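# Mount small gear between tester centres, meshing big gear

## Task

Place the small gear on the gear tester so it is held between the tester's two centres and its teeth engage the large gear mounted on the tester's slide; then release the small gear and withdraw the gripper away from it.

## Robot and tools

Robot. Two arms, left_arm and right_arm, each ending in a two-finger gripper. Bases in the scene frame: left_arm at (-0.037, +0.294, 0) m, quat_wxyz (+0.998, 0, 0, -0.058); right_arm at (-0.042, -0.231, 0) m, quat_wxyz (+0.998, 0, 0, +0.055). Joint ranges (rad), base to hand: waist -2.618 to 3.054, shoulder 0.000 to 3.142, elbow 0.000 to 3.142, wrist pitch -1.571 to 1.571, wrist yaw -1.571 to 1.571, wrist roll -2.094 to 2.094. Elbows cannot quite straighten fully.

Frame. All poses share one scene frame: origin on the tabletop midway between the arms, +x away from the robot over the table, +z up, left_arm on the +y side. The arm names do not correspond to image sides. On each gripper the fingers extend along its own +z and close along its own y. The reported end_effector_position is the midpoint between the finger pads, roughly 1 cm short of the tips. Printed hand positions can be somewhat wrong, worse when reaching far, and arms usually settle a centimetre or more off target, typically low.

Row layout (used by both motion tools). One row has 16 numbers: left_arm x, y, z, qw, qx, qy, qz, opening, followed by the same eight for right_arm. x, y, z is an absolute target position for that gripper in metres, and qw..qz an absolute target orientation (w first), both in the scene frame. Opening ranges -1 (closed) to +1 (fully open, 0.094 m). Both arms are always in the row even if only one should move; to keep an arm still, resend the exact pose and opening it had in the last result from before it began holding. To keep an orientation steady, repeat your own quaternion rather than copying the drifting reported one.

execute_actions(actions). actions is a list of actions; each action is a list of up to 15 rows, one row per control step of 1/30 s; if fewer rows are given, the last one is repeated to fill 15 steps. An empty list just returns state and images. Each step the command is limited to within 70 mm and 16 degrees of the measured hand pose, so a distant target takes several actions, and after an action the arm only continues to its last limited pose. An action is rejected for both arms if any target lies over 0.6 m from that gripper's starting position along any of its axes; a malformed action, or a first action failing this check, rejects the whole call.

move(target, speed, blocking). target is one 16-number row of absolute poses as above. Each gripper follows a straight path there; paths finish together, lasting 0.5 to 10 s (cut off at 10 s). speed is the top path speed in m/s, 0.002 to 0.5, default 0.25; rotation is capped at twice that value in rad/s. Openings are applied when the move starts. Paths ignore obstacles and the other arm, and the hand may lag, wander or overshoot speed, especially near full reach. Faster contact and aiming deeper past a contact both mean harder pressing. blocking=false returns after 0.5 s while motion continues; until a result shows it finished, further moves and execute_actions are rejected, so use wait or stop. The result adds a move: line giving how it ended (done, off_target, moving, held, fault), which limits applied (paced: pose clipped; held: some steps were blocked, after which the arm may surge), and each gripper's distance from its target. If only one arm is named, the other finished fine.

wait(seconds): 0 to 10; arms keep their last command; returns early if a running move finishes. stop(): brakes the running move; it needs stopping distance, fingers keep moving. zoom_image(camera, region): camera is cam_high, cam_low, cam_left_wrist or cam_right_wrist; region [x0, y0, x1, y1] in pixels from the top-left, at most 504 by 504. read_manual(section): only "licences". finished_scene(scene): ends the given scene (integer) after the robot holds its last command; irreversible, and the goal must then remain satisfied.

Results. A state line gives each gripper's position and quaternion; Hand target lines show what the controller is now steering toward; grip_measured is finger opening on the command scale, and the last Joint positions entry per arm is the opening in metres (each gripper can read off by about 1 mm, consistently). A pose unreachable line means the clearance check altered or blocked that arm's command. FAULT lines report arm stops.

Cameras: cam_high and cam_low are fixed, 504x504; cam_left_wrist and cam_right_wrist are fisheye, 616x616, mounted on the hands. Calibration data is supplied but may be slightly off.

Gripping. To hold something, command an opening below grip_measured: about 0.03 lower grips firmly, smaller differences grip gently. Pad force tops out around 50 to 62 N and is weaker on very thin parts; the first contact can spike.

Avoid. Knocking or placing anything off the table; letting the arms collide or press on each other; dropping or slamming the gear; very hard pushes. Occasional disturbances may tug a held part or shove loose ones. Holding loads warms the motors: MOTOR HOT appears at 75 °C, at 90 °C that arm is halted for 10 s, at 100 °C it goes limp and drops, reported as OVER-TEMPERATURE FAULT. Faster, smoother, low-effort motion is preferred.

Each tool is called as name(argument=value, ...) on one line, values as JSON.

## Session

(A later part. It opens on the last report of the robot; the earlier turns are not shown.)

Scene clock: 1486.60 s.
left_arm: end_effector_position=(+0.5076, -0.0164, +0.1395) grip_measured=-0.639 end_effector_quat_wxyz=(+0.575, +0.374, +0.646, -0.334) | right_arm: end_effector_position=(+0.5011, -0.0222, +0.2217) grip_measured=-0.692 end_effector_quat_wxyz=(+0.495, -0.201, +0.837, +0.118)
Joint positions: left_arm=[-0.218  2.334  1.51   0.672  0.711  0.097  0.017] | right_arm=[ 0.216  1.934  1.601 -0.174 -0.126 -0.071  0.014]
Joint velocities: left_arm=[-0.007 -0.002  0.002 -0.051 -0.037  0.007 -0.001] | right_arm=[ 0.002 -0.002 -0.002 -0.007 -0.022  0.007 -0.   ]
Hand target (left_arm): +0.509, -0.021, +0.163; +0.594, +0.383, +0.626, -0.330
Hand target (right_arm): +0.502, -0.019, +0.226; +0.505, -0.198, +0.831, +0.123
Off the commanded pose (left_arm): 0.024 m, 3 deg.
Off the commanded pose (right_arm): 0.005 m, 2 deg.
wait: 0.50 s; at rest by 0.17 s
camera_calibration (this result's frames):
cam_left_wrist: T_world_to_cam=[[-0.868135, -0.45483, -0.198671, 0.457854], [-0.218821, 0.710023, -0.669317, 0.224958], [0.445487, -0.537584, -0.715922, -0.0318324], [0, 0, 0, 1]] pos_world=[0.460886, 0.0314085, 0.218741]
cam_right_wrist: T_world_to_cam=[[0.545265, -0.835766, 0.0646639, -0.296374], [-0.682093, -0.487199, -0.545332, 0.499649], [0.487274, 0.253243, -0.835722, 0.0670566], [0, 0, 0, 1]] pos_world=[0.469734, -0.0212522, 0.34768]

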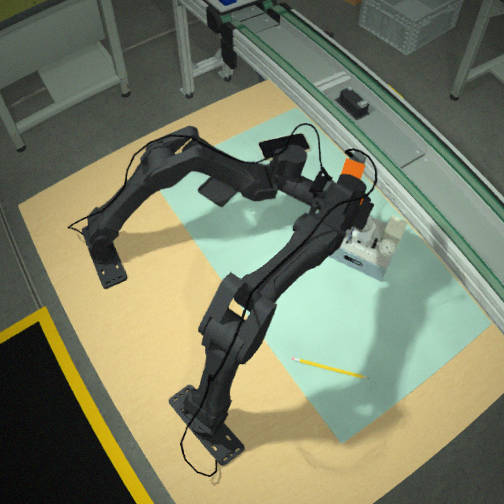

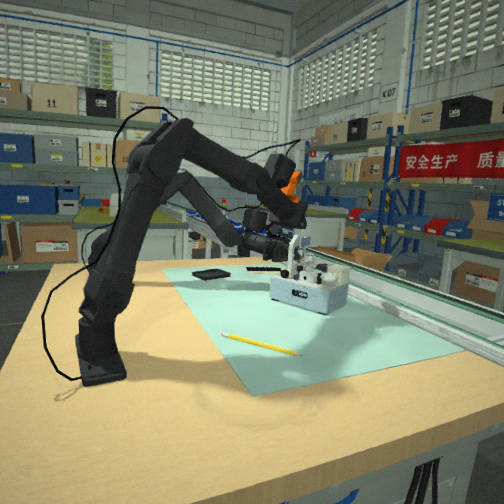

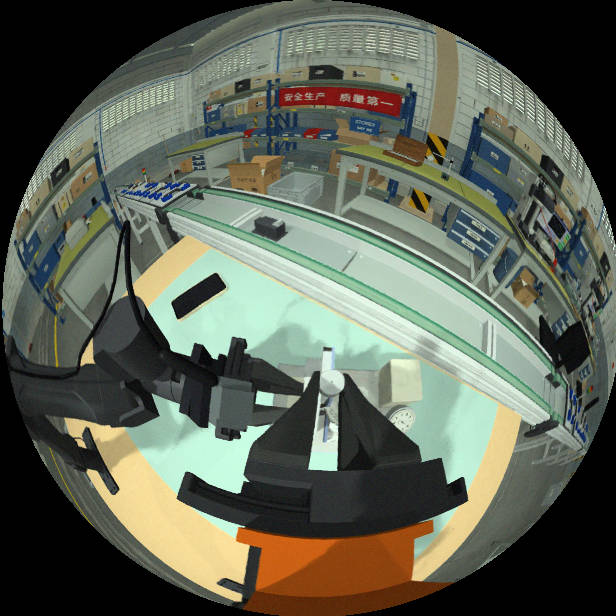

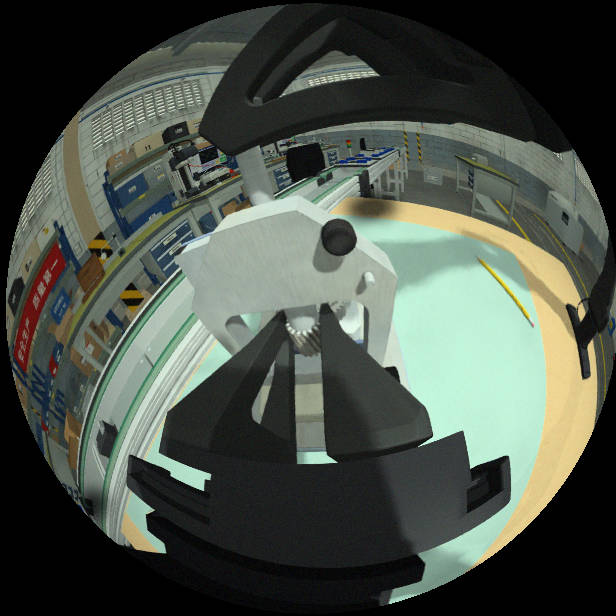

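Both tips appear engaged. I'll release the knob and then the part.

execute_actions(actions=[[[0.5094,-0.0216,0.1629,0.5938,0.3831,0.6261,-0.3297,-0.66,0.5021,-0.0191,0.2260,0.5057,-0.1979,0.8308,0.1239,-0.70],[0.5094,-0.0216,0.1629,0.5938,0.3831,0.6261,-0.3297,-0.66,0.5021,-0.0191,0.2260,0.5057,-0.1979,0.8308,0.1239,-0.685],[0.5094,-0.0216,0.1629,0.5938,0.3831,0.6261,-0.3297,-0.66,0.5021,-0.0191,0.2260,0.5057,-0.1979,0.8308,0.1239,-0.66],[0.5094,-0.0216,0.1629,0.5938,0.3831,0.6261,-0.3297,-0.655,0.5021,-0.0191,0.2260,0.5057,-0.1979,0.8308,0.1239,-0.63],[0.5097,-0.0209,0.1629,0.5939,0.3829,0.6262,-0.3296,-0.65,0.5021,-0.0191,0.2260,0.5057,-0.1979,0.8308,0.1239,-0.60],[0.5101,-0.0201,0.1629,0.5940,0.3827,0.6263,-0.3295,-0.645,0.5021,-0.0191,0.2260,0.5057,-0.1979,0.8308,0.1239,-0.56],[0.5104,-0.0194,0.1629,0.5941,0.3825,0.6264,-0.3293,-0.64,0.5021,-0.0191,0.2260,0.5057,-0.1979,0.8308,0.1239,-0.52],[0.5108,-0.0186,0.1630,0.5942,0.3823,0.6265,-0.3292,-0.63,0.5021,-0.0191,0.2260,0.5057,-0.1979,0.8308,0.1239,-0.48],[0.5108,-0.0186,0.1630,0.5942,0.3823,0.6265,-0.3292,-0.615,0.5021,-0.0191,0.2260,0.5057,-0.1979,0.8308,0.1239,-0.44],[0.5108,-0.0186,0.1630,0.5942,0.3823,0.6265,-0.3292,-0.59,0.5021,-0.0191,0.2260,0.5057,-0.1979,0.8308,0.1239,-0.40],[0.5108,-0.0186,0.1630,0.5942,0.3823,0.6265,-0.3292,-0.56,0.5021,-0.0191,0.2260,0.5057,-0.1979,0.8308,0.1239,-0.36],[0.5111,-0.0179,0.1630,0.5943,0.3821,0.6266,-0.3291,-0.53,0.5021,-0.0191,0.2260,0.5057,-0.1979,0.8308,0.1239,-0.32],[0.5114,-0.0171,0.1630,0.5943,0.3819,0.6267,-0.3290,-0.50,0.5021,-0.0191,0.2260,0.5057,-0.1979,0.8308,0.1239,-0.30],[0.5118,-0.0164,0.1630,0.5944,0.3817,0.6268,-0.3288,-0.47,0.5021,-0.0191,0.2260,0.5057,-0.1979,0.8308,0.1239,-0.30],[0.5121,-0.0156,0.1630,0.5945,0.3815,0.6269,-0.3287,-0.45,0.5021,-0.0191,0.2260,0.5057,-0.1979,0.8308,0.1239,-0.30]]])

wait(seconds=0.4)

zoom_image(camera="cam_right_wrist", region=[230, 250, 380, 400])

zoom_image(camera="cam_left_wrist", region=[260, 340, 400, 480])

Scene clock: 1570.10 s.
left_arm: end_effector_position=(+0.5076, -0.0164, +0.1399) grip_measured=-0.462 end_effector_quat_wxyz=(+0.577, +0.375, +0.645, -0.334) | right_arm: end_effector_position=(+0.5046, -0.0210, +0.2286) grip_measured=-0.303 end_effector_quat_wxyz=(+0.508, -0.199, +0.829, +0.120)
Joint positions: left_arm=[-0.218  2.334  1.51   0.674  0.712  0.1    0.025] | right_arm=[ 0.216  1.934  1.601 -0.143 -0.126 -0.069  0.033]
Joint velocities: left_arm=[ 0.002  0.002 -0.017 -0.051  0.051  0.037  0.02 ] | right_arm=[-0.002 -0.007 -0.012 -0.022 -0.066  0.066  0.   ]
Hand target (left_arm): +0.512, -0.015, +0.163; +0.595, +0.381, +0.627, -0.329
Hand target (right_arm): +0.502, -0.019, +0.226; +0.506, -0.198, +0.831, +0.124
Off the commanded pose (left_arm): 0.024 m, 3 deg.
Off the commanded pose (right_arm): 0.004 m, 1 deg.
camera_calibration (this result's frames):
cam_left_wrist: T_world_to_cam=[[-0.867578, -0.454037, -0.202879, 0.458225], [-0.215351, 0.710734, -0.669688, 0.223561], [0.448255, -0.537316, -0.714394, -0.033193], [0, 0, 0, 1]] pos_world=[0.460568, 0.0313234, 0.218967]
cam_right_wrist: T_world_to_cam=[[0.542537, -0.837042, 0.070809, -0.297794], [-0.666214, -0.480089, -0.570677, 0.50431], [0.511676, 0.26244, -0.818116, 0.0546649], [0, 0, 0, 1]] pos_world=[0.469572, -0.0214987, 0.353607]

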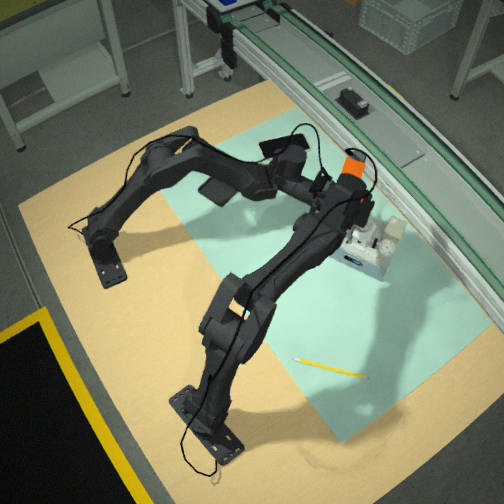

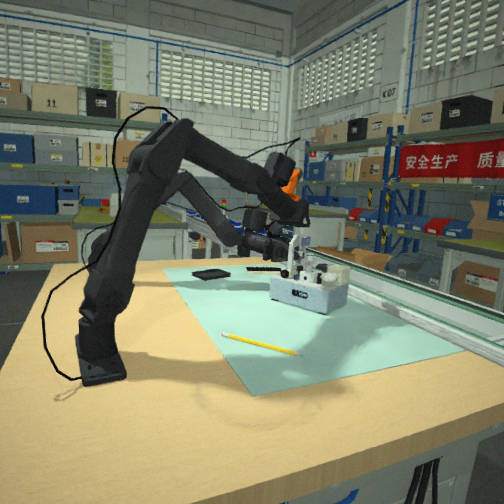

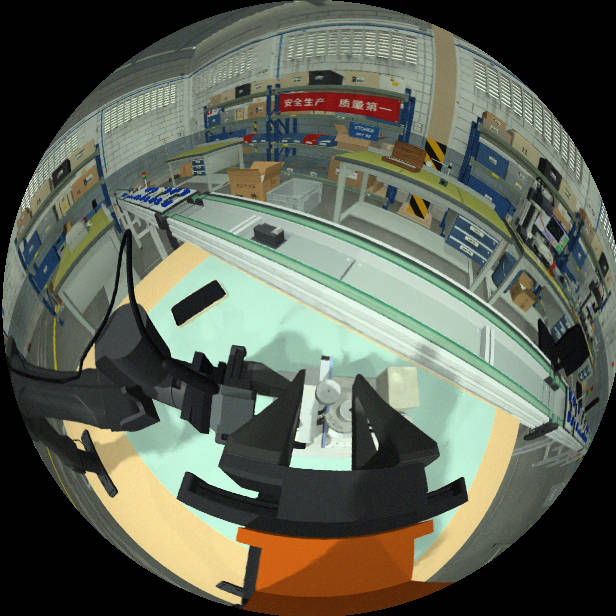

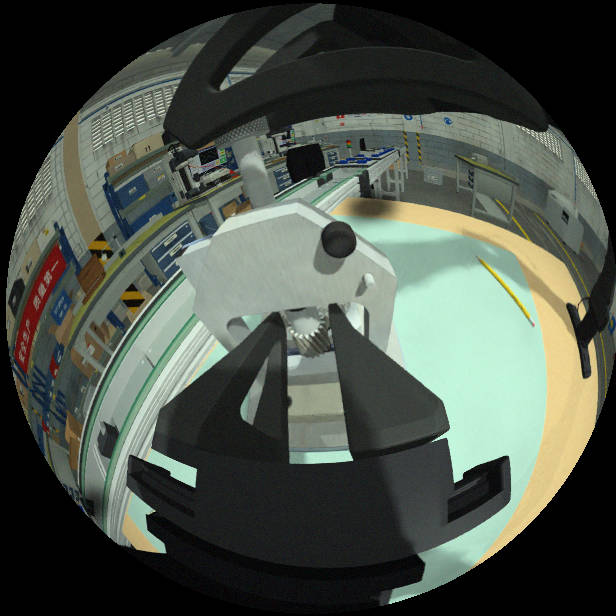

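Scene clock: 1570.50 s.
left_arm: end_effector_position=(+0.5076, -0.0165, +0.1400) grip_measured=-0.452 end_effector_quat_wxyz=(+0.577, +0.375, +0.644, -0.333) | right_arm: end_effector_position=(+0.5049, -0.0209, +0.2291) grip_measured=-0.303 end_effector_quat_wxyz=(+0.509, -0.199, +0.829, +0.120)
Joint positions: left_arm=[-0.218  2.334  1.51   0.675  0.712  0.101  0.026] | right_arm=[ 0.216  1.934  1.601 -0.14  -0.126 -0.069  0.033]
Joint velocities: left_arm=[-0.002 -0.017  0.007 -0.037 -0.022 -0.007 -0.   ] | right_arm=[ 0.002 -0.002  0.002  0.022  0.037 -0.022 -0.001]
Hand target (left_arm): +0.512, -0.015, +0.163; +0.595, +0.381, +0.627, -0.329
Hand target (right_arm): +0.502, -0.019, +0.226; +0.506, -0.198, +0.831, +0.124
Off the commanded pose (left_arm): 0.023 m, 3 deg.
Off the commanded pose (right_arm): 0.005 m, 1 deg.
wait: 0.40 s; at rest by 0.20 s
camera_calibration (this result's frames):
cam_left_wrist: T_world_to_cam=[[-0.867362, -0.453835, -0.204247, 0.458333], [-0.214357, 0.711056, -0.669665, 0.223115], [0.449149, -0.53706, -0.714025, -0.0336454], [0, 0, 0, 1]] pos_world=[0.460479, 0.0312908, 0.219002]
cam_right_wrist: T_world_to_cam=[[0.542383, -0.837094, 0.0713704, -0.297945], [-0.664975, -0.47967, -0.572473, 0.504595], [0.513448, 0.26304, -0.816812, 0.0537481], [0, 0, 0, 1]] pos_world=[0.469547, -0.0215073, 0.354033]

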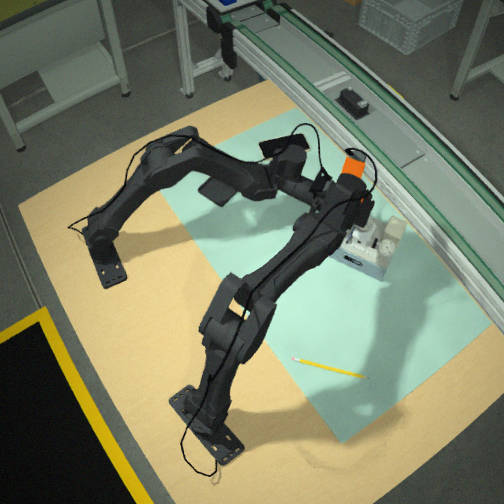

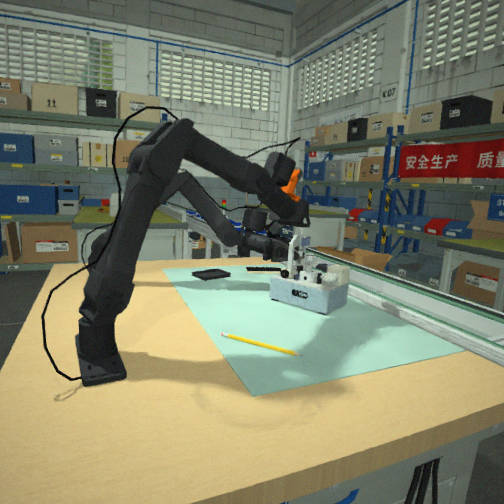

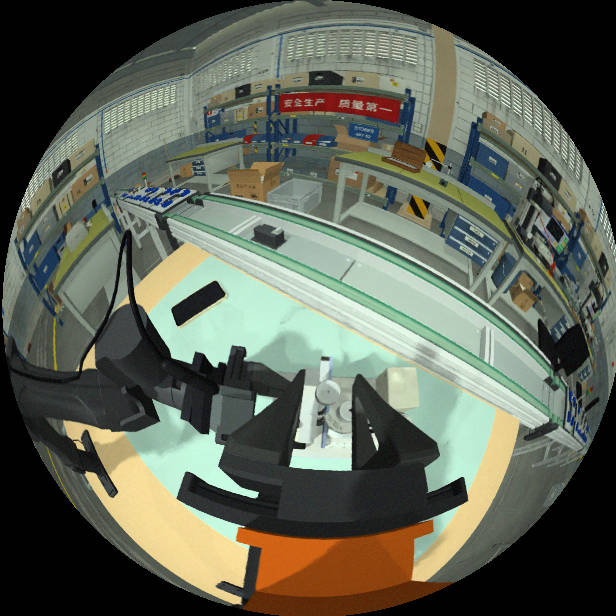

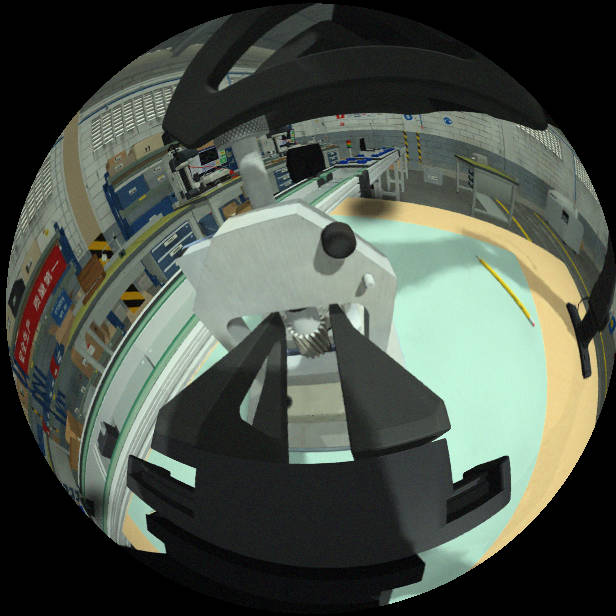

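Region (230, 250, 380, 400) of cam_right_wrist's 616x616 image, scaled by 3.360, with more detail than that image has.

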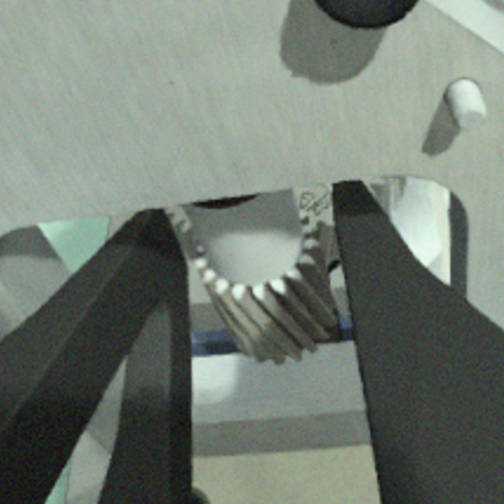

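Region (260, 340, 400, 480) of cam_left_wrist's 616x616 image, scaled by 3.600, with more detail than that image has.

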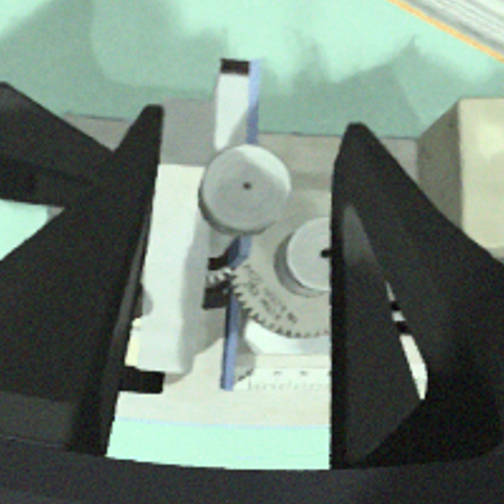

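zoom_image(camera="cam_left_wrist", region=[305, 395, 355, 445])

zoom_image(camera="cam_low", region=[275, 225, 325, 275])

Region (305, 395, 355, 445) of cam_left_wrist's 616x616 image, scaled by 10.080, with more detail than that image has.

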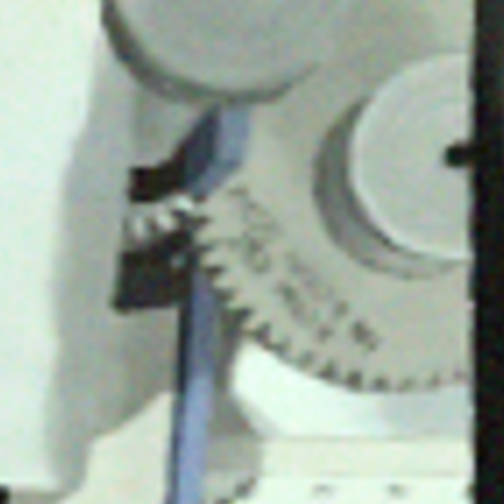

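Region (275, 225, 325, 275) of cam_low's 504x504 image, scaled by 10.080, with more detail than that image has.

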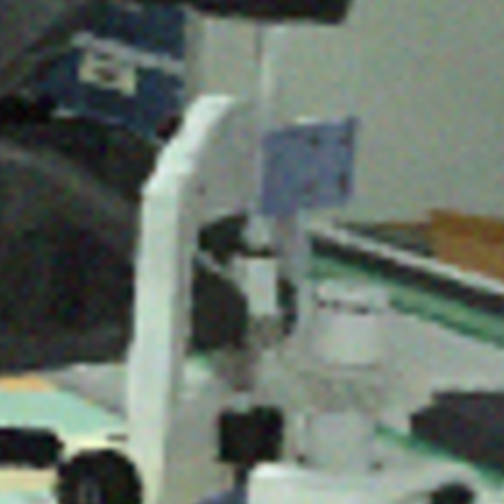

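The part self-centred on release. I'll retract the left gripper out of the window and lift the right gripper away from the knob.

execute_actions(actions=[[[0.5116,-0.0159,0.1630,0.5939,0.3826,0.6262,-0.3298,-0.45,0.5021,-0.0191,0.229,0.5057,-0.1979,0.8308,0.1239,-0.3],[0.5110,-0.0162,0.1631,0.5934,0.3837,0.6256,-0.3308,-0.45,0.5021,-0.0191,0.232,0.5057,-0.1979,0.8308,0.1239,-0.3],[0.5105,-0.0165,0.1631,0.5928,0.3848,0.6249,-0.3319,-0.45,0.5021,-0.0191,0.235,0.5057,-0.1979,0.8308,0.1239,-0.3],[0.5099,-0.0168,0.1632,0.5922,0.3859,0.6242,-0.3329,-0.45,0.5021,-0.0191,0.238,0.5057,-0.1979,0.8308,0.1239,-0.3],[0.5095,-0.0161,0.1633,0.5914,0.3871,0.6232,-0.3346,-0.45,0.5021,-0.0191,0.241,0.5057,-0.1979,0.8308,0.1239,-0.3],[0.5091,-0.0153,0.1634,0.5907,0.3884,0.6222,-0.3362,-0.45,0.5021,-0.0191,0.244,0.5057,-0.1979,0.8308,0.1239,-0.3],[0.5086,-0.0146,0.1635,0.5899,0.3896,0.6212,-0.3379,-0.45,0.5021,-0.0191,0.247,0.5057,-0.1979,0.8308,0.1239,-0.3],[0.5082,-0.0139,0.1636,0.5891,0.3908,0.6202,-0.3396,-0.45,0.5021,-0.0191,0.250,0.5057,-0.1979,0.8308,0.1239,-0.3],[0.5078,-0.0132,0.1637,0.5884,0.3920,0.6192,-0.3413,-0.45,0.5021,-0.0191,0.253,0.5057,-0.1979,0.8308,0.1239,-0.3],[0.5074,-0.0124,0.1638,0.5876,0.3933,0.6181,-0.3429,-0.45,0.5021,-0.0191,0.256,0.5057,-0.1979,0.8308,0.1239,-0.3],[0.5069,-0.0117,0.1639,0.5868,0.3945,0.6171,-0.3446,-0.45,0.5021,-0.0191,0.259,0.5057,-0.1979,0.8308,0.1239,-0.3],[0.5065,-0.0110,0.1640,0.5860,0.3957,0.6161,-0.3463,-0.45,0.5021,-0.0191,0.262,0.5057,-0.1979,0.8308,0.1239,-0.3],[0.5061,-0.0102,0.1641,0.5853,0.3969,0.6151,-0.3479,-0.45,0.5021,-0.0191,0.265,0.5057,-0.1979,0.8308,0.1239,-0.3],[0.5057,-0.0095,0.1642,0.5845,0.3982,0.6141,-0.3496,-0.45,0.5021,-0.0191,0.268,0.5057,-0.1979,0.8308,0.1239,-0.3],[0.5052,-0.0088,0.1642,0.5837,0.3994,0.6131,-0.3513,-0.45,0.5021,-0.0191,0.271,0.5057,-0.1979,0.8308,0.1239,-0.3]],[[0.5048,-0.0080,0.1643,0.5830,0.4006,0.6121,-0.3529,-0.45,0.5010,-0.0200,0.273,0.5057,-0.1979,0.8308,0.1239,-0.3],[0.5044,-0.0073,0.1644,0.5822,0.4018,0.6111,-0.3546,-0.45,0.4995,-0.0212,0.275,0.5057,-0.1979,0.8308,0.1239,-0.3],[0.5040,-0.0066,0.1645,0.5814,0.4031,0.6101,-0.3563,-0.45,0.4975,-0.0228,0.2765,0.5057,-0.1979,0.8308,0.1239,-0.3],[0.5035,-0.0059,0.1646,0.5807,0.4043,0.6091,-0.3580,-0.45,0.4954,-0.0248,0.278,0.5057,-0.1979,0.8308,0.1239,-0.3],[0.5031,-0.0051,0.1647,0.5799,0.4055,0.6080,-0.3596,-0.45,0.4933,-0.0268,0.279,0.5057,-0.1979,0.8308,0.1239,-0.3],[0.5027,-0.0044,0.1648,0.5791,0.4067,0.6070,-0.3613,-0.45,0.4912,-0.0288,0.280,0.5057,-0.1979,0.8308,0.1239,-0.3],[0.5023,-0.0037,0.1649,0.5783,0.4080,0.6060,-0.3630,-0.45,0.4891,-0.0308,0.2805,0.5057,-0.1979,0.8308,0.1239,-0.3],[0.5018,-0.0029,0.1650,0.5776,0.4092,0.6050,-0.3646,-0.45,0.4870,-0.0328,0.281,0.5057,-0.1979,0.8308,0.1239,-0.3],[0.5014,-0.0022,0.1651,0.5768,0.4104,0.6040,-0.3663,-0.45,0.4849,-0.0348,0.2815,0.5057,-0.1979,0.8308,0.1239,-0.3],[0.5010,-0.0006,0.1653,0.5759,0.4118,0.6027,-0.3683,-0.45,0.4828,-0.0368,0.282,0.5057,-0.1979,0.8308,0.1239,-0.3],[0.5005,0.0010,0.1654,0.5749,0.4131,0.6013,-0.3704,-0.45,0.4807,-0.0388,0.2825,0.5057,-0.1979,0.8308,0.1239,-0.3],[0.5001,0.0025,0.1656,0.5740,0.4145,0.6000,-0.3724,-0.45,0.4786,-0.0408,0.283,0.5057,-0.1979,0.8308,0.1239,-0.3],[0.4996,0.0041,0.1657,0.5730,0.4158,0.5986,-0.3744,-0.45,0.4765,-0.0428,0.2835,0.5057,-0.1979,0.8308,0.1239,-0.3],[0.4992,0.0057,0.1659,0.5721,0.4172,0.5973,-0.3765,-0.45,0.4744,-0.0448,0.284,0.5057,-0.1979,0.8308,0.1239,-0.3],[0.4987,0.0073,0.1660,0.5711,0.4185,0.5960,-0.3785,-0.45,0.4723,-0.0468,0.2845,0.5057,-0.1979,0.8308,0.1239,-0.3]],[[0.4983,0.0088,0.1662,0.5702,0.4199,0.5946,-0.3805,-0.45,0.4702,-0.0488,0.285,0.5057,-0.1979,0.8308,0.1239,-0.3],[0.4978,0.0104,0.1663,0.5692,0.4212,0.5933,-0.3826,-0.45,0.4681,-0.0508,0.2855,0.5057,-0.1979,0.8308,0.1239,-0.3],[0.4974,0.0120,0.1665,0.5683,0.4226,0.5919,-0.3846,-0.45,0.4660,-0.0528,0.286,0.5057,-0.1979,0.8308,0.1239,-0.3],[0.4969,0.0136,0.1666,0.5673,0.4239,0.5906,-0.3866,-0.45,0.4639,-0.0548,0.2865,0.5057,-0.1979,0.8308,0.1239,-0.3],[0.4965,0.0151,0.1668,0.5664,0.4253,0.5892,-0.3887,-0.45,0.4618,-0.0568,0.287,0.5057,-0.1979,0.8308,0.1239,-0.3],[0.4960,0.0167,0.1669,0.5654,0.4266,0.5879,-0.3907,-0.45,0.4597,-0.0588,0.2875,0.5057,-0.1979,0.8308,0.1239,-0.3],[0.4950,0.0187,0.1669,0.5654,0.4266,0.5879,-0.3907,-0.45,0.4576,-0.0608,0.288,0.5057,-0.1979,0.8308,0.1239,-0.3],[0.4938,0.0209,0.1669,0.5654,0.4266,0.5879,-0.3907,-0.45,0.4555,-0.0628,0.2885,0.5057,-0.1979,0.8308,0.1239,-0.3],[0.4926,0.0231,0.1669,0.5654,0.4266,0.5879,-0.3907,-0.45,0.4534,-0.0648,0.289,0.5057,-0.1979,0.8308,0.1239,-0.3],[0.4914,0.0253,0.1669,0.5654,0.4266,0.5879,-0.3907,-0.45,0.4513,-0.0668,0.2895,0.5057,-0.1979,0.8308,0.1239,-0.3],[0.4902,0.0275,0.1669,0.5654,0.4266,0.5879,-0.3907,-0.45,0.4492,-0.0688,0.290,0.5057,-0.1979,0.8308,0.1239,-0.3],[0.4890,0.0297,0.1669,0.5654,0.4266,0.5879,-0.3907,-0.45,0.4475,-0.0704,0.290,0.5057,-0.1979,0.8308,0.1239,-0.3],[0.4880,0.0315,0.1669,0.5654,0.4266,0.5879,-0.3907,-0.45,0.4462,-0.0716,0.290,0.5057,-0.1979,0.8308,0.1239,-0.3],[0.4873,0.0328,0.1669,0.5654,0.4266,0.5879,-0.3907,-0.45,0.4453,-0.0724,0.290,0.5057,-0.1979,0.8308,0.1239,-0.3],[0.4870,0.0335,0.1669,0.5654,0.4266,0.5879,-0.3907,-0.45,0.4450,-0.0728,0.290,0.5057,-0.1979,0.8308,0.1239,-0.3]]])

Scene clock: 1658.47 s.
left_arm: end_effector_position=(+0.4947, +0.0276, +0.1600) grip_measured=-0.452 end_effector_quat_wxyz=(+0.564, +0.418, +0.598, -0.388) | right_arm: end_effector_position=(+0.4532, -0.0696, +0.2895) grip_measured=-0.303 end_effector_quat_wxyz=(+0.510, -0.191, +0.830, +0.122)
Joint positions: left_arm=[-0.097  2.304  1.498  0.689  0.998  0.105  0.026] | right_arm=[ 0.138  1.684  1.529 -0.321 -0.19  -0.088  0.033]
Joint velocities: left_arm=[ 0.085 -0.212 -0.139  0.154  0.125  0.037  0.   ] | right_arm=[-0.085 -0.164 -0.154 -0.037 -0.066 -0.022 -0.   ]
Hand target (left_arm): +0.488, +0.033, +0.167; +0.566, +0.426, +0.588, -0.391
Hand target (right_arm): +0.445, -0.073, +0.290; +0.506, -0.197, +0.831, +0.125
Off the commanded pose (left_arm): 0.012 m, 2 deg.
Off the commanded pose (right_arm): 0.009 m, 1 deg.
camera_calibration (this result's frames):
cam_left_wrist: T_world_to_cam=[[-0.925189, -0.317085, -0.208525, 0.496735], [-0.0830305, 0.705275, -0.704055, 0.143064], [0.370313, -0.63407, -0.67884, 0.04616], [0, 0, 0, 1]] pos_world=[0.454358, 0.0858763, 0.235642]
cam_right_wrist: T_world_to_cam=[[0.531976, -0.844633, 0.0599752, -0.30755], [-0.672842, -0.464653, -0.575657, 0.48703], [0.514087, 0.265882, -0.815489, 0.142015], [0, 0, 0, 1]] pos_world=[0.418296, -0.0712261, 0.414619]

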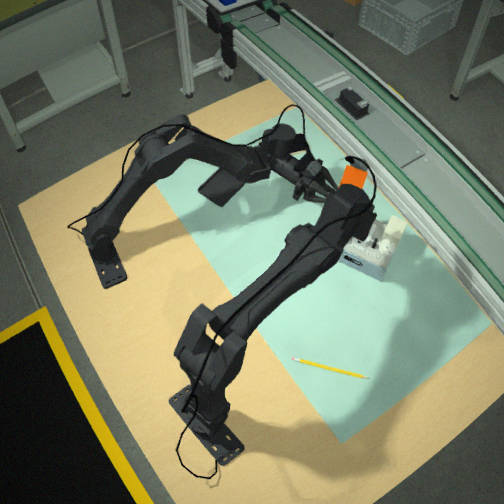

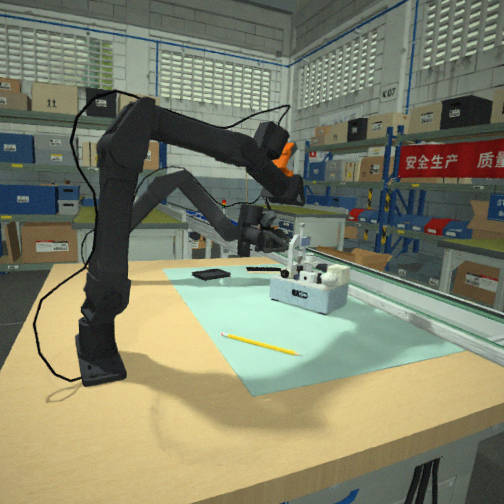

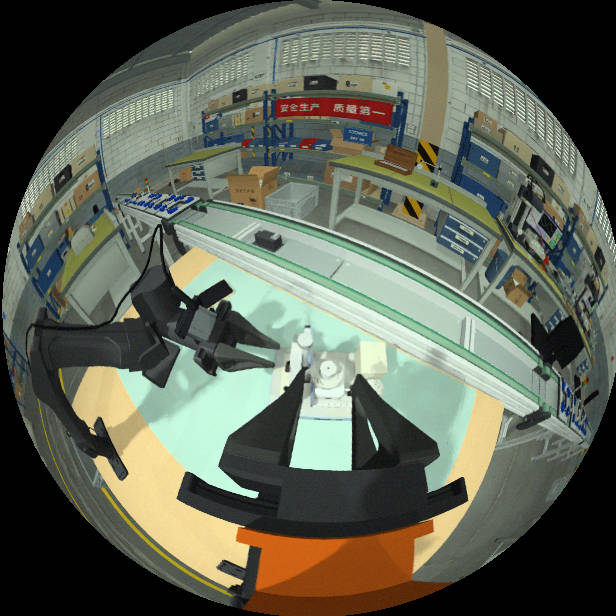

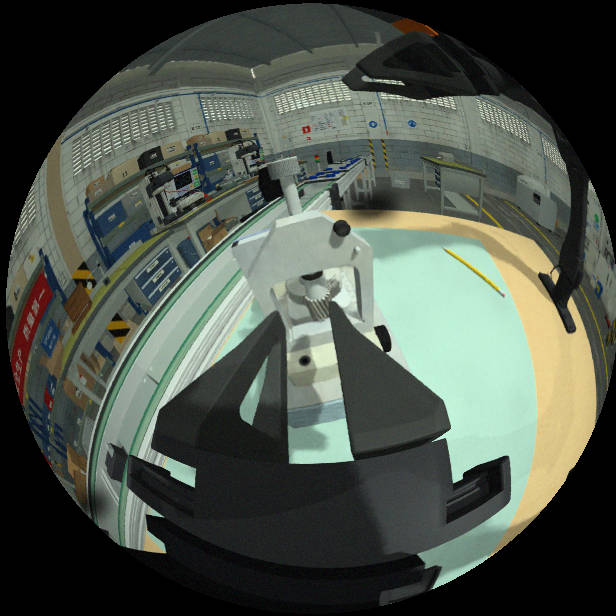

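execute_actions(actions=[])

zoom_image(camera="cam_right_wrist", region=[260, 230, 380, 350])

zoom_image(camera="cam_left_wrist", region=[280, 320, 360, 400])

zoom_image(camera="cam_low", region=[270, 215, 335, 280])

Scene clock: 1661.73 s.
left_arm: end_effector_position=(+0.4923, +0.0302, +0.1685) grip_measured=-0.452 end_effector_quat_wxyz=(+0.569, +0.424, +0.587, -0.389) | right_arm: end_effector_position=(+0.4511, -0.0703, +0.2920) grip_measured=-0.303 end_effector_quat_wxyz=(+0.511, -0.194, +0.828, +0.124)
Joint positions: left_arm=[-0.091  2.29   1.494  0.703  1.016  0.106  0.026] | right_arm=[ 0.134  1.675  1.525 -0.322 -0.2   -0.093  0.033]
Joint velocities: left_arm=[-0.007 -0.002  0.007  0.007 -0.022 -0.007 -0.   ] | right_arm=[ 0.002  0.002 -0.012 -0.007 -0.066 -0.022 -0.001]
Hand target (left_arm): +0.488, +0.033, +0.167; +0.566, +0.426, +0.588, -0.391
Hand target (right_arm): +0.445, -0.073, +0.290; +0.506, -0.197, +0.831, +0.125
Off the commanded pose (left_arm): 0.006 m, 1 deg.
Off the commanded pose (right_arm): 0.007 m, 1 deg.
camera_calibration (this result's frames):
cam_left_wrist: T_world_to_cam=[[-0.92383, -0.307613, -0.227844, 0.499362], [-0.0584331, 0.701542, -0.710228, 0.136138], [0.378318, -0.642816, -0.66608, 0.0486544], [0, 0, 0, 1]] pos_world=[0.450874, 0.08938, 0.242873]
cam_right_wrist: T_world_to_cam=[[0.538368, -0.840503, 0.0609451, -0.309974], [-0.666554, -0.468965, -0.579464, 0.484674], [0.515622, 0.271341, -0.812716, 0.144239], [0, 0, 0, 1]] pos_world=[0.415568, -0.0723771, 0.416968]

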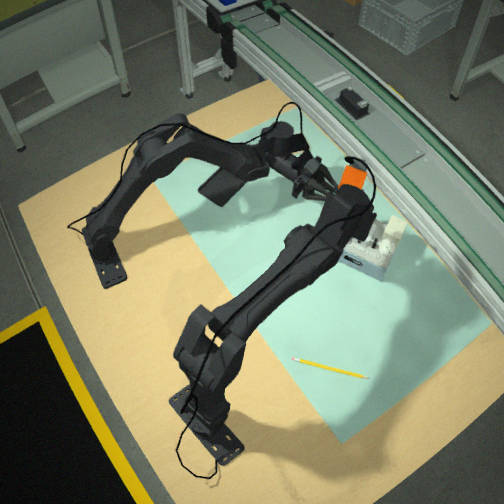

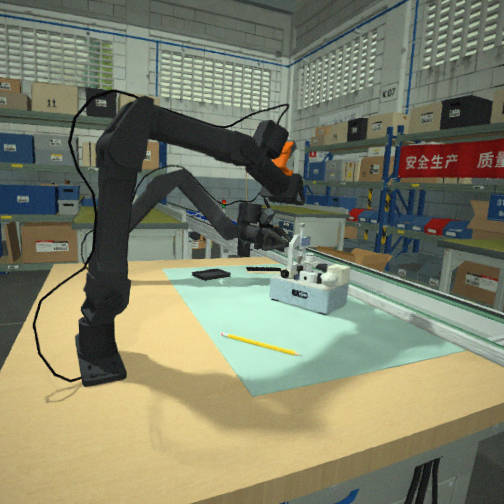

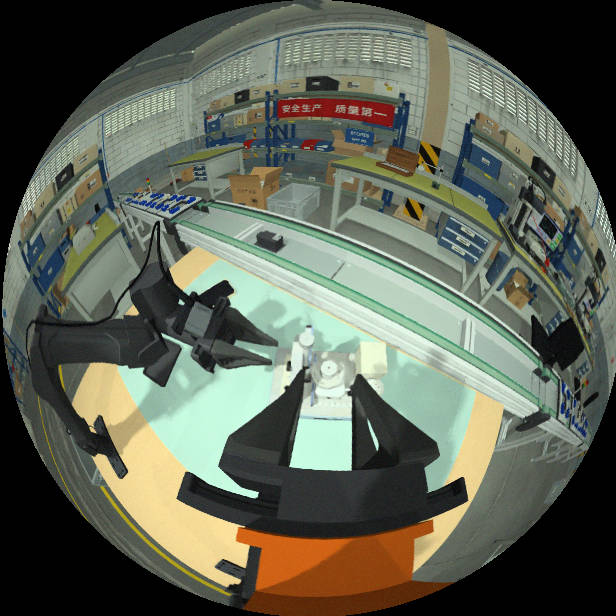

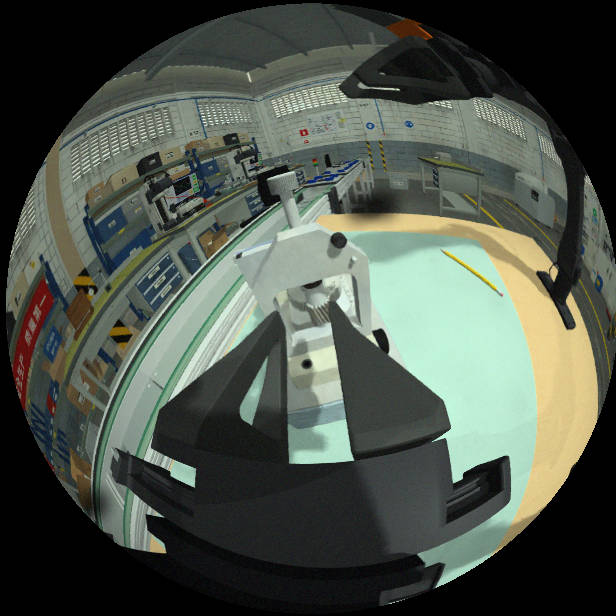

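Region (260, 230, 380, 350) of cam_right_wrist's 616x616 image, scaled by 4.200, with more detail than that image has.

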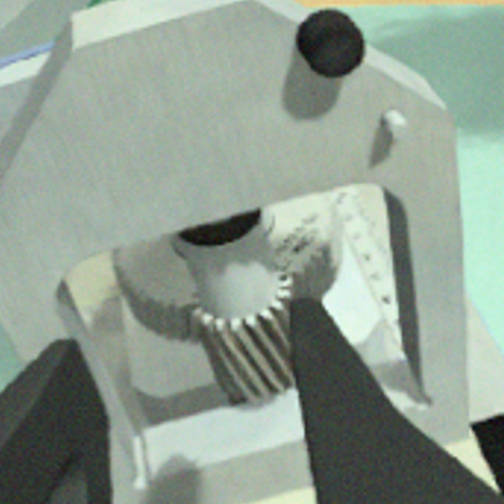

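Region (280, 320, 360, 400) of cam_left_wrist's 616x616 image, scaled by 6.300, with more detail than that image has.

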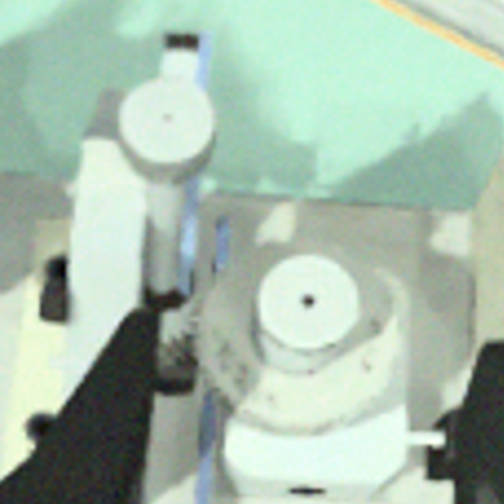

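Region (270, 215, 335, 280) of cam_low's 504x504 image, scaled by 7.754, with more detail than that image has.

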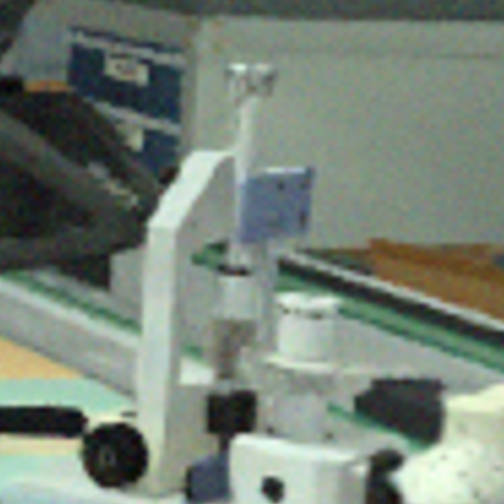

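zoom_image(camera="cam_left_wrist", region=[295, 355, 335, 395])

zoom_image(camera="cam_right_wrist", region=[285, 270, 345, 330])

Region (295, 355, 335, 395) of cam_left_wrist's 616x616 image, scaled by 12.600, with more detail than that image has.

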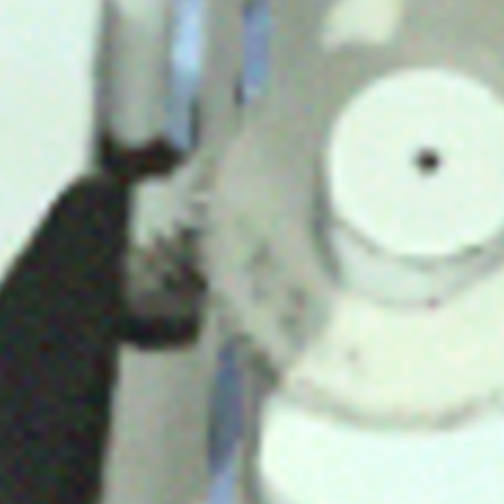

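Region (285, 270, 345, 330) of cam_right_wrist's 616x616 image, scaled by 8.400, with more detail than that image has.

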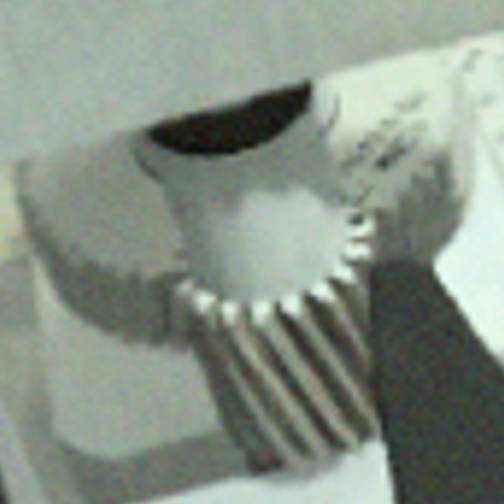

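The gear sits upright on both centres and its teeth overlap the big gear's. Moving both arms clear now.

move(target=[0.41,0.15,0.21,0.5939,0.2932,0.7077,-0.2460,-0.45,0.36,-0.16,0.30,0.5057,-0.1979,0.8308,0.1239,-0.3], speed=0.25)

zoom_image(camera="cam_high", region=[310, 180, 410, 280])

zoom_image(camera="cam_low", region=[270, 215, 335, 280])

Scene clock: 1783.30 s.
left_arm: end_effector_position=(+0.4114, +0.1450, +0.2154) grip_measured=-0.452 end_effector_quat_wxyz=(+0.599, +0.297, +0.700, -0.251) | right_arm: end_effector_position=(+0.3670, -0.1598, +0.3043) grip_measured=-0.303 end_effector_quat_wxyz=(+0.512, -0.193, +0.828, +0.124)
Joint positions: left_arm=[0.041 1.638 0.883 0.546 0.714 0.142 0.026] | right_arm=[-0.117  1.326  1.258 -0.441 -0.421 -0.216  0.033]
Joint velocities: left_arm=[ 0.002  0.002  0.002  0.007 -0.022 -0.066  0.   ] | right_arm=[ 0.012  0.012  0.002 -0.022 -0.037 -0.022 -0.   ]
Hand target (left_arm): +0.408, +0.149, +0.209; +0.593, +0.293, +0.708, -0.247
Hand target (right_arm): +0.361, -0.160, +0.301; +0.506, -0.196, +0.830, +0.127
Off the commanded pose (left_arm): 0.007 m, 1 deg.
Off the commanded pose (right_arm): 0.008 m, 1 deg.
move: done
camera_calibration (this result's frames):
cam_left_wrist: T_world_to_cam=[[-0.733218, -0.64891, -0.203244, 0.436388], [-0.404502, 0.656482, -0.636718, 0.217216], [0.546599, -0.38464, -0.743829, 0.0943818], [0, 0, 0, 1]] pos_world=[0.356243, 0.176881, 0.297203]
cam_right_wrist: T_world_to_cam=[[0.53648, -0.841704, 0.0610158, -0.340155], [-0.666549, -0.466964, -0.581083, 0.394581], [0.517592, 0.271069, -0.811554, 0.220747], [0, 0, 0, 1]] pos_world=[0.331237, -0.161893, 0.429187]

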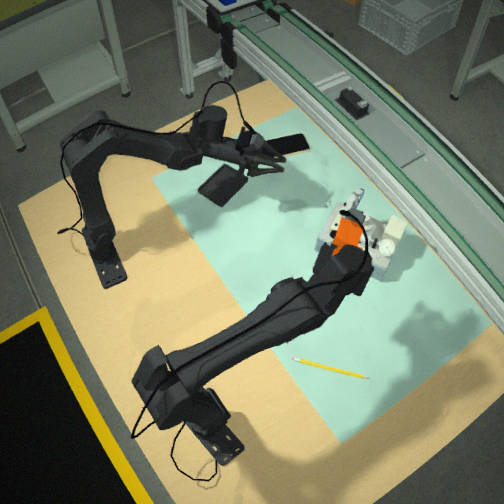

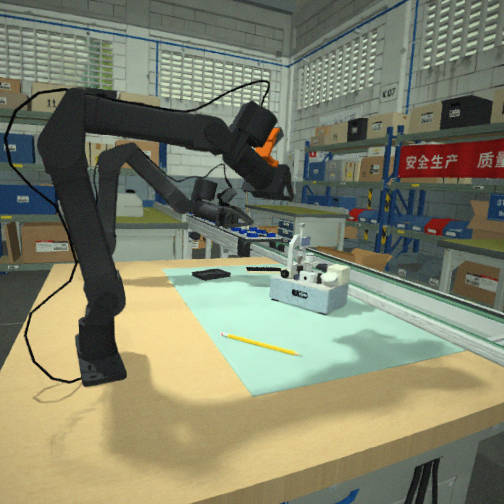

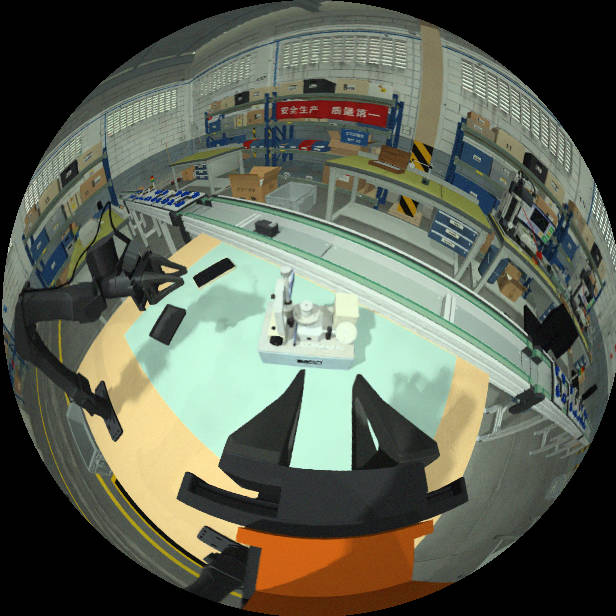

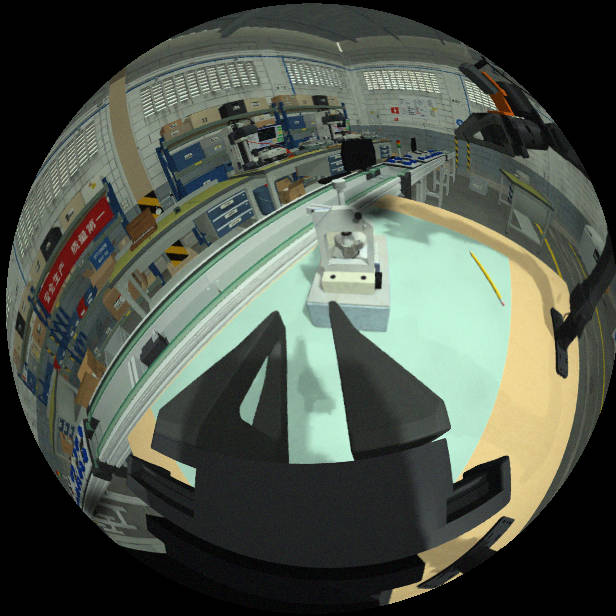

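Region (310, 180, 410, 280) of cam_high's 504x504 image, scaled by 5.040, with more detail than that image has.

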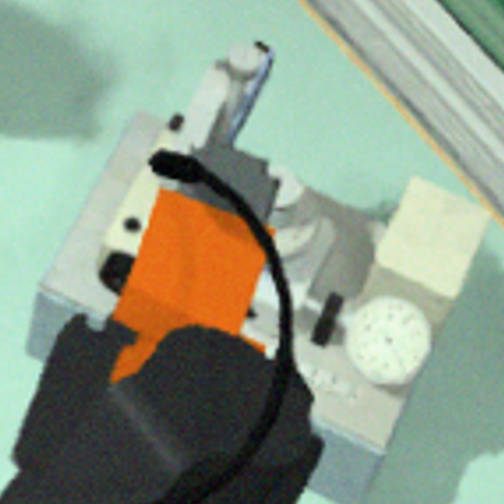

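Region (270, 215, 335, 280) of cam_low's 504x504 image, scaled by 7.754, with more detail than that image has.

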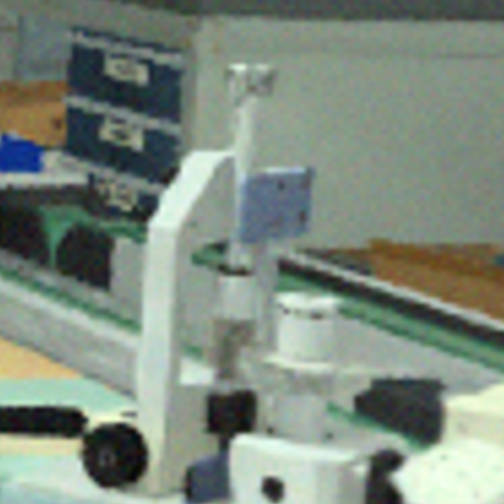

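zoom_image(camera="cam_left_wrist", region=[265, 265, 345, 345])

zoom_image(camera="cam_right_wrist", region=[310, 190, 390, 270])

Region (265, 265, 345, 345) of cam_left_wrist's 616x616 image, scaled by 6.300, with more detail than that image has.

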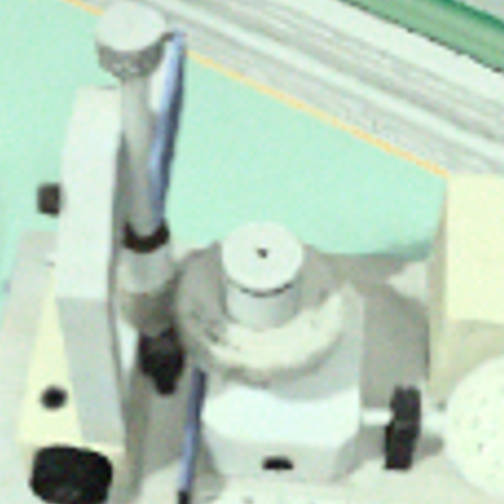

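Region (310, 190, 390, 270) of cam_right_wrist's 616x616 image, scaled by 6.300, with more detail than that image has.

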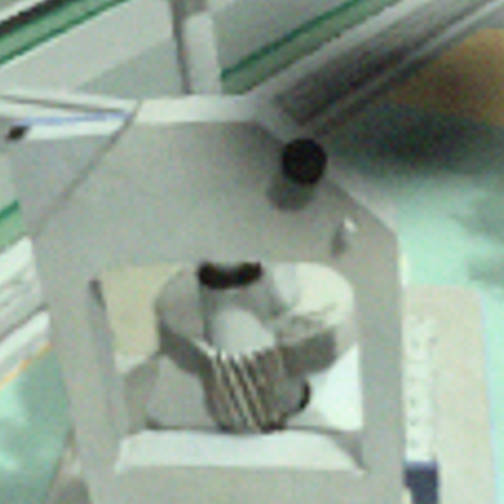

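The gear is centred on both tips, upright and engaged with the big gear, and both arms are clear.

finished_scene(scene=2)

The scene is finished: the task was done.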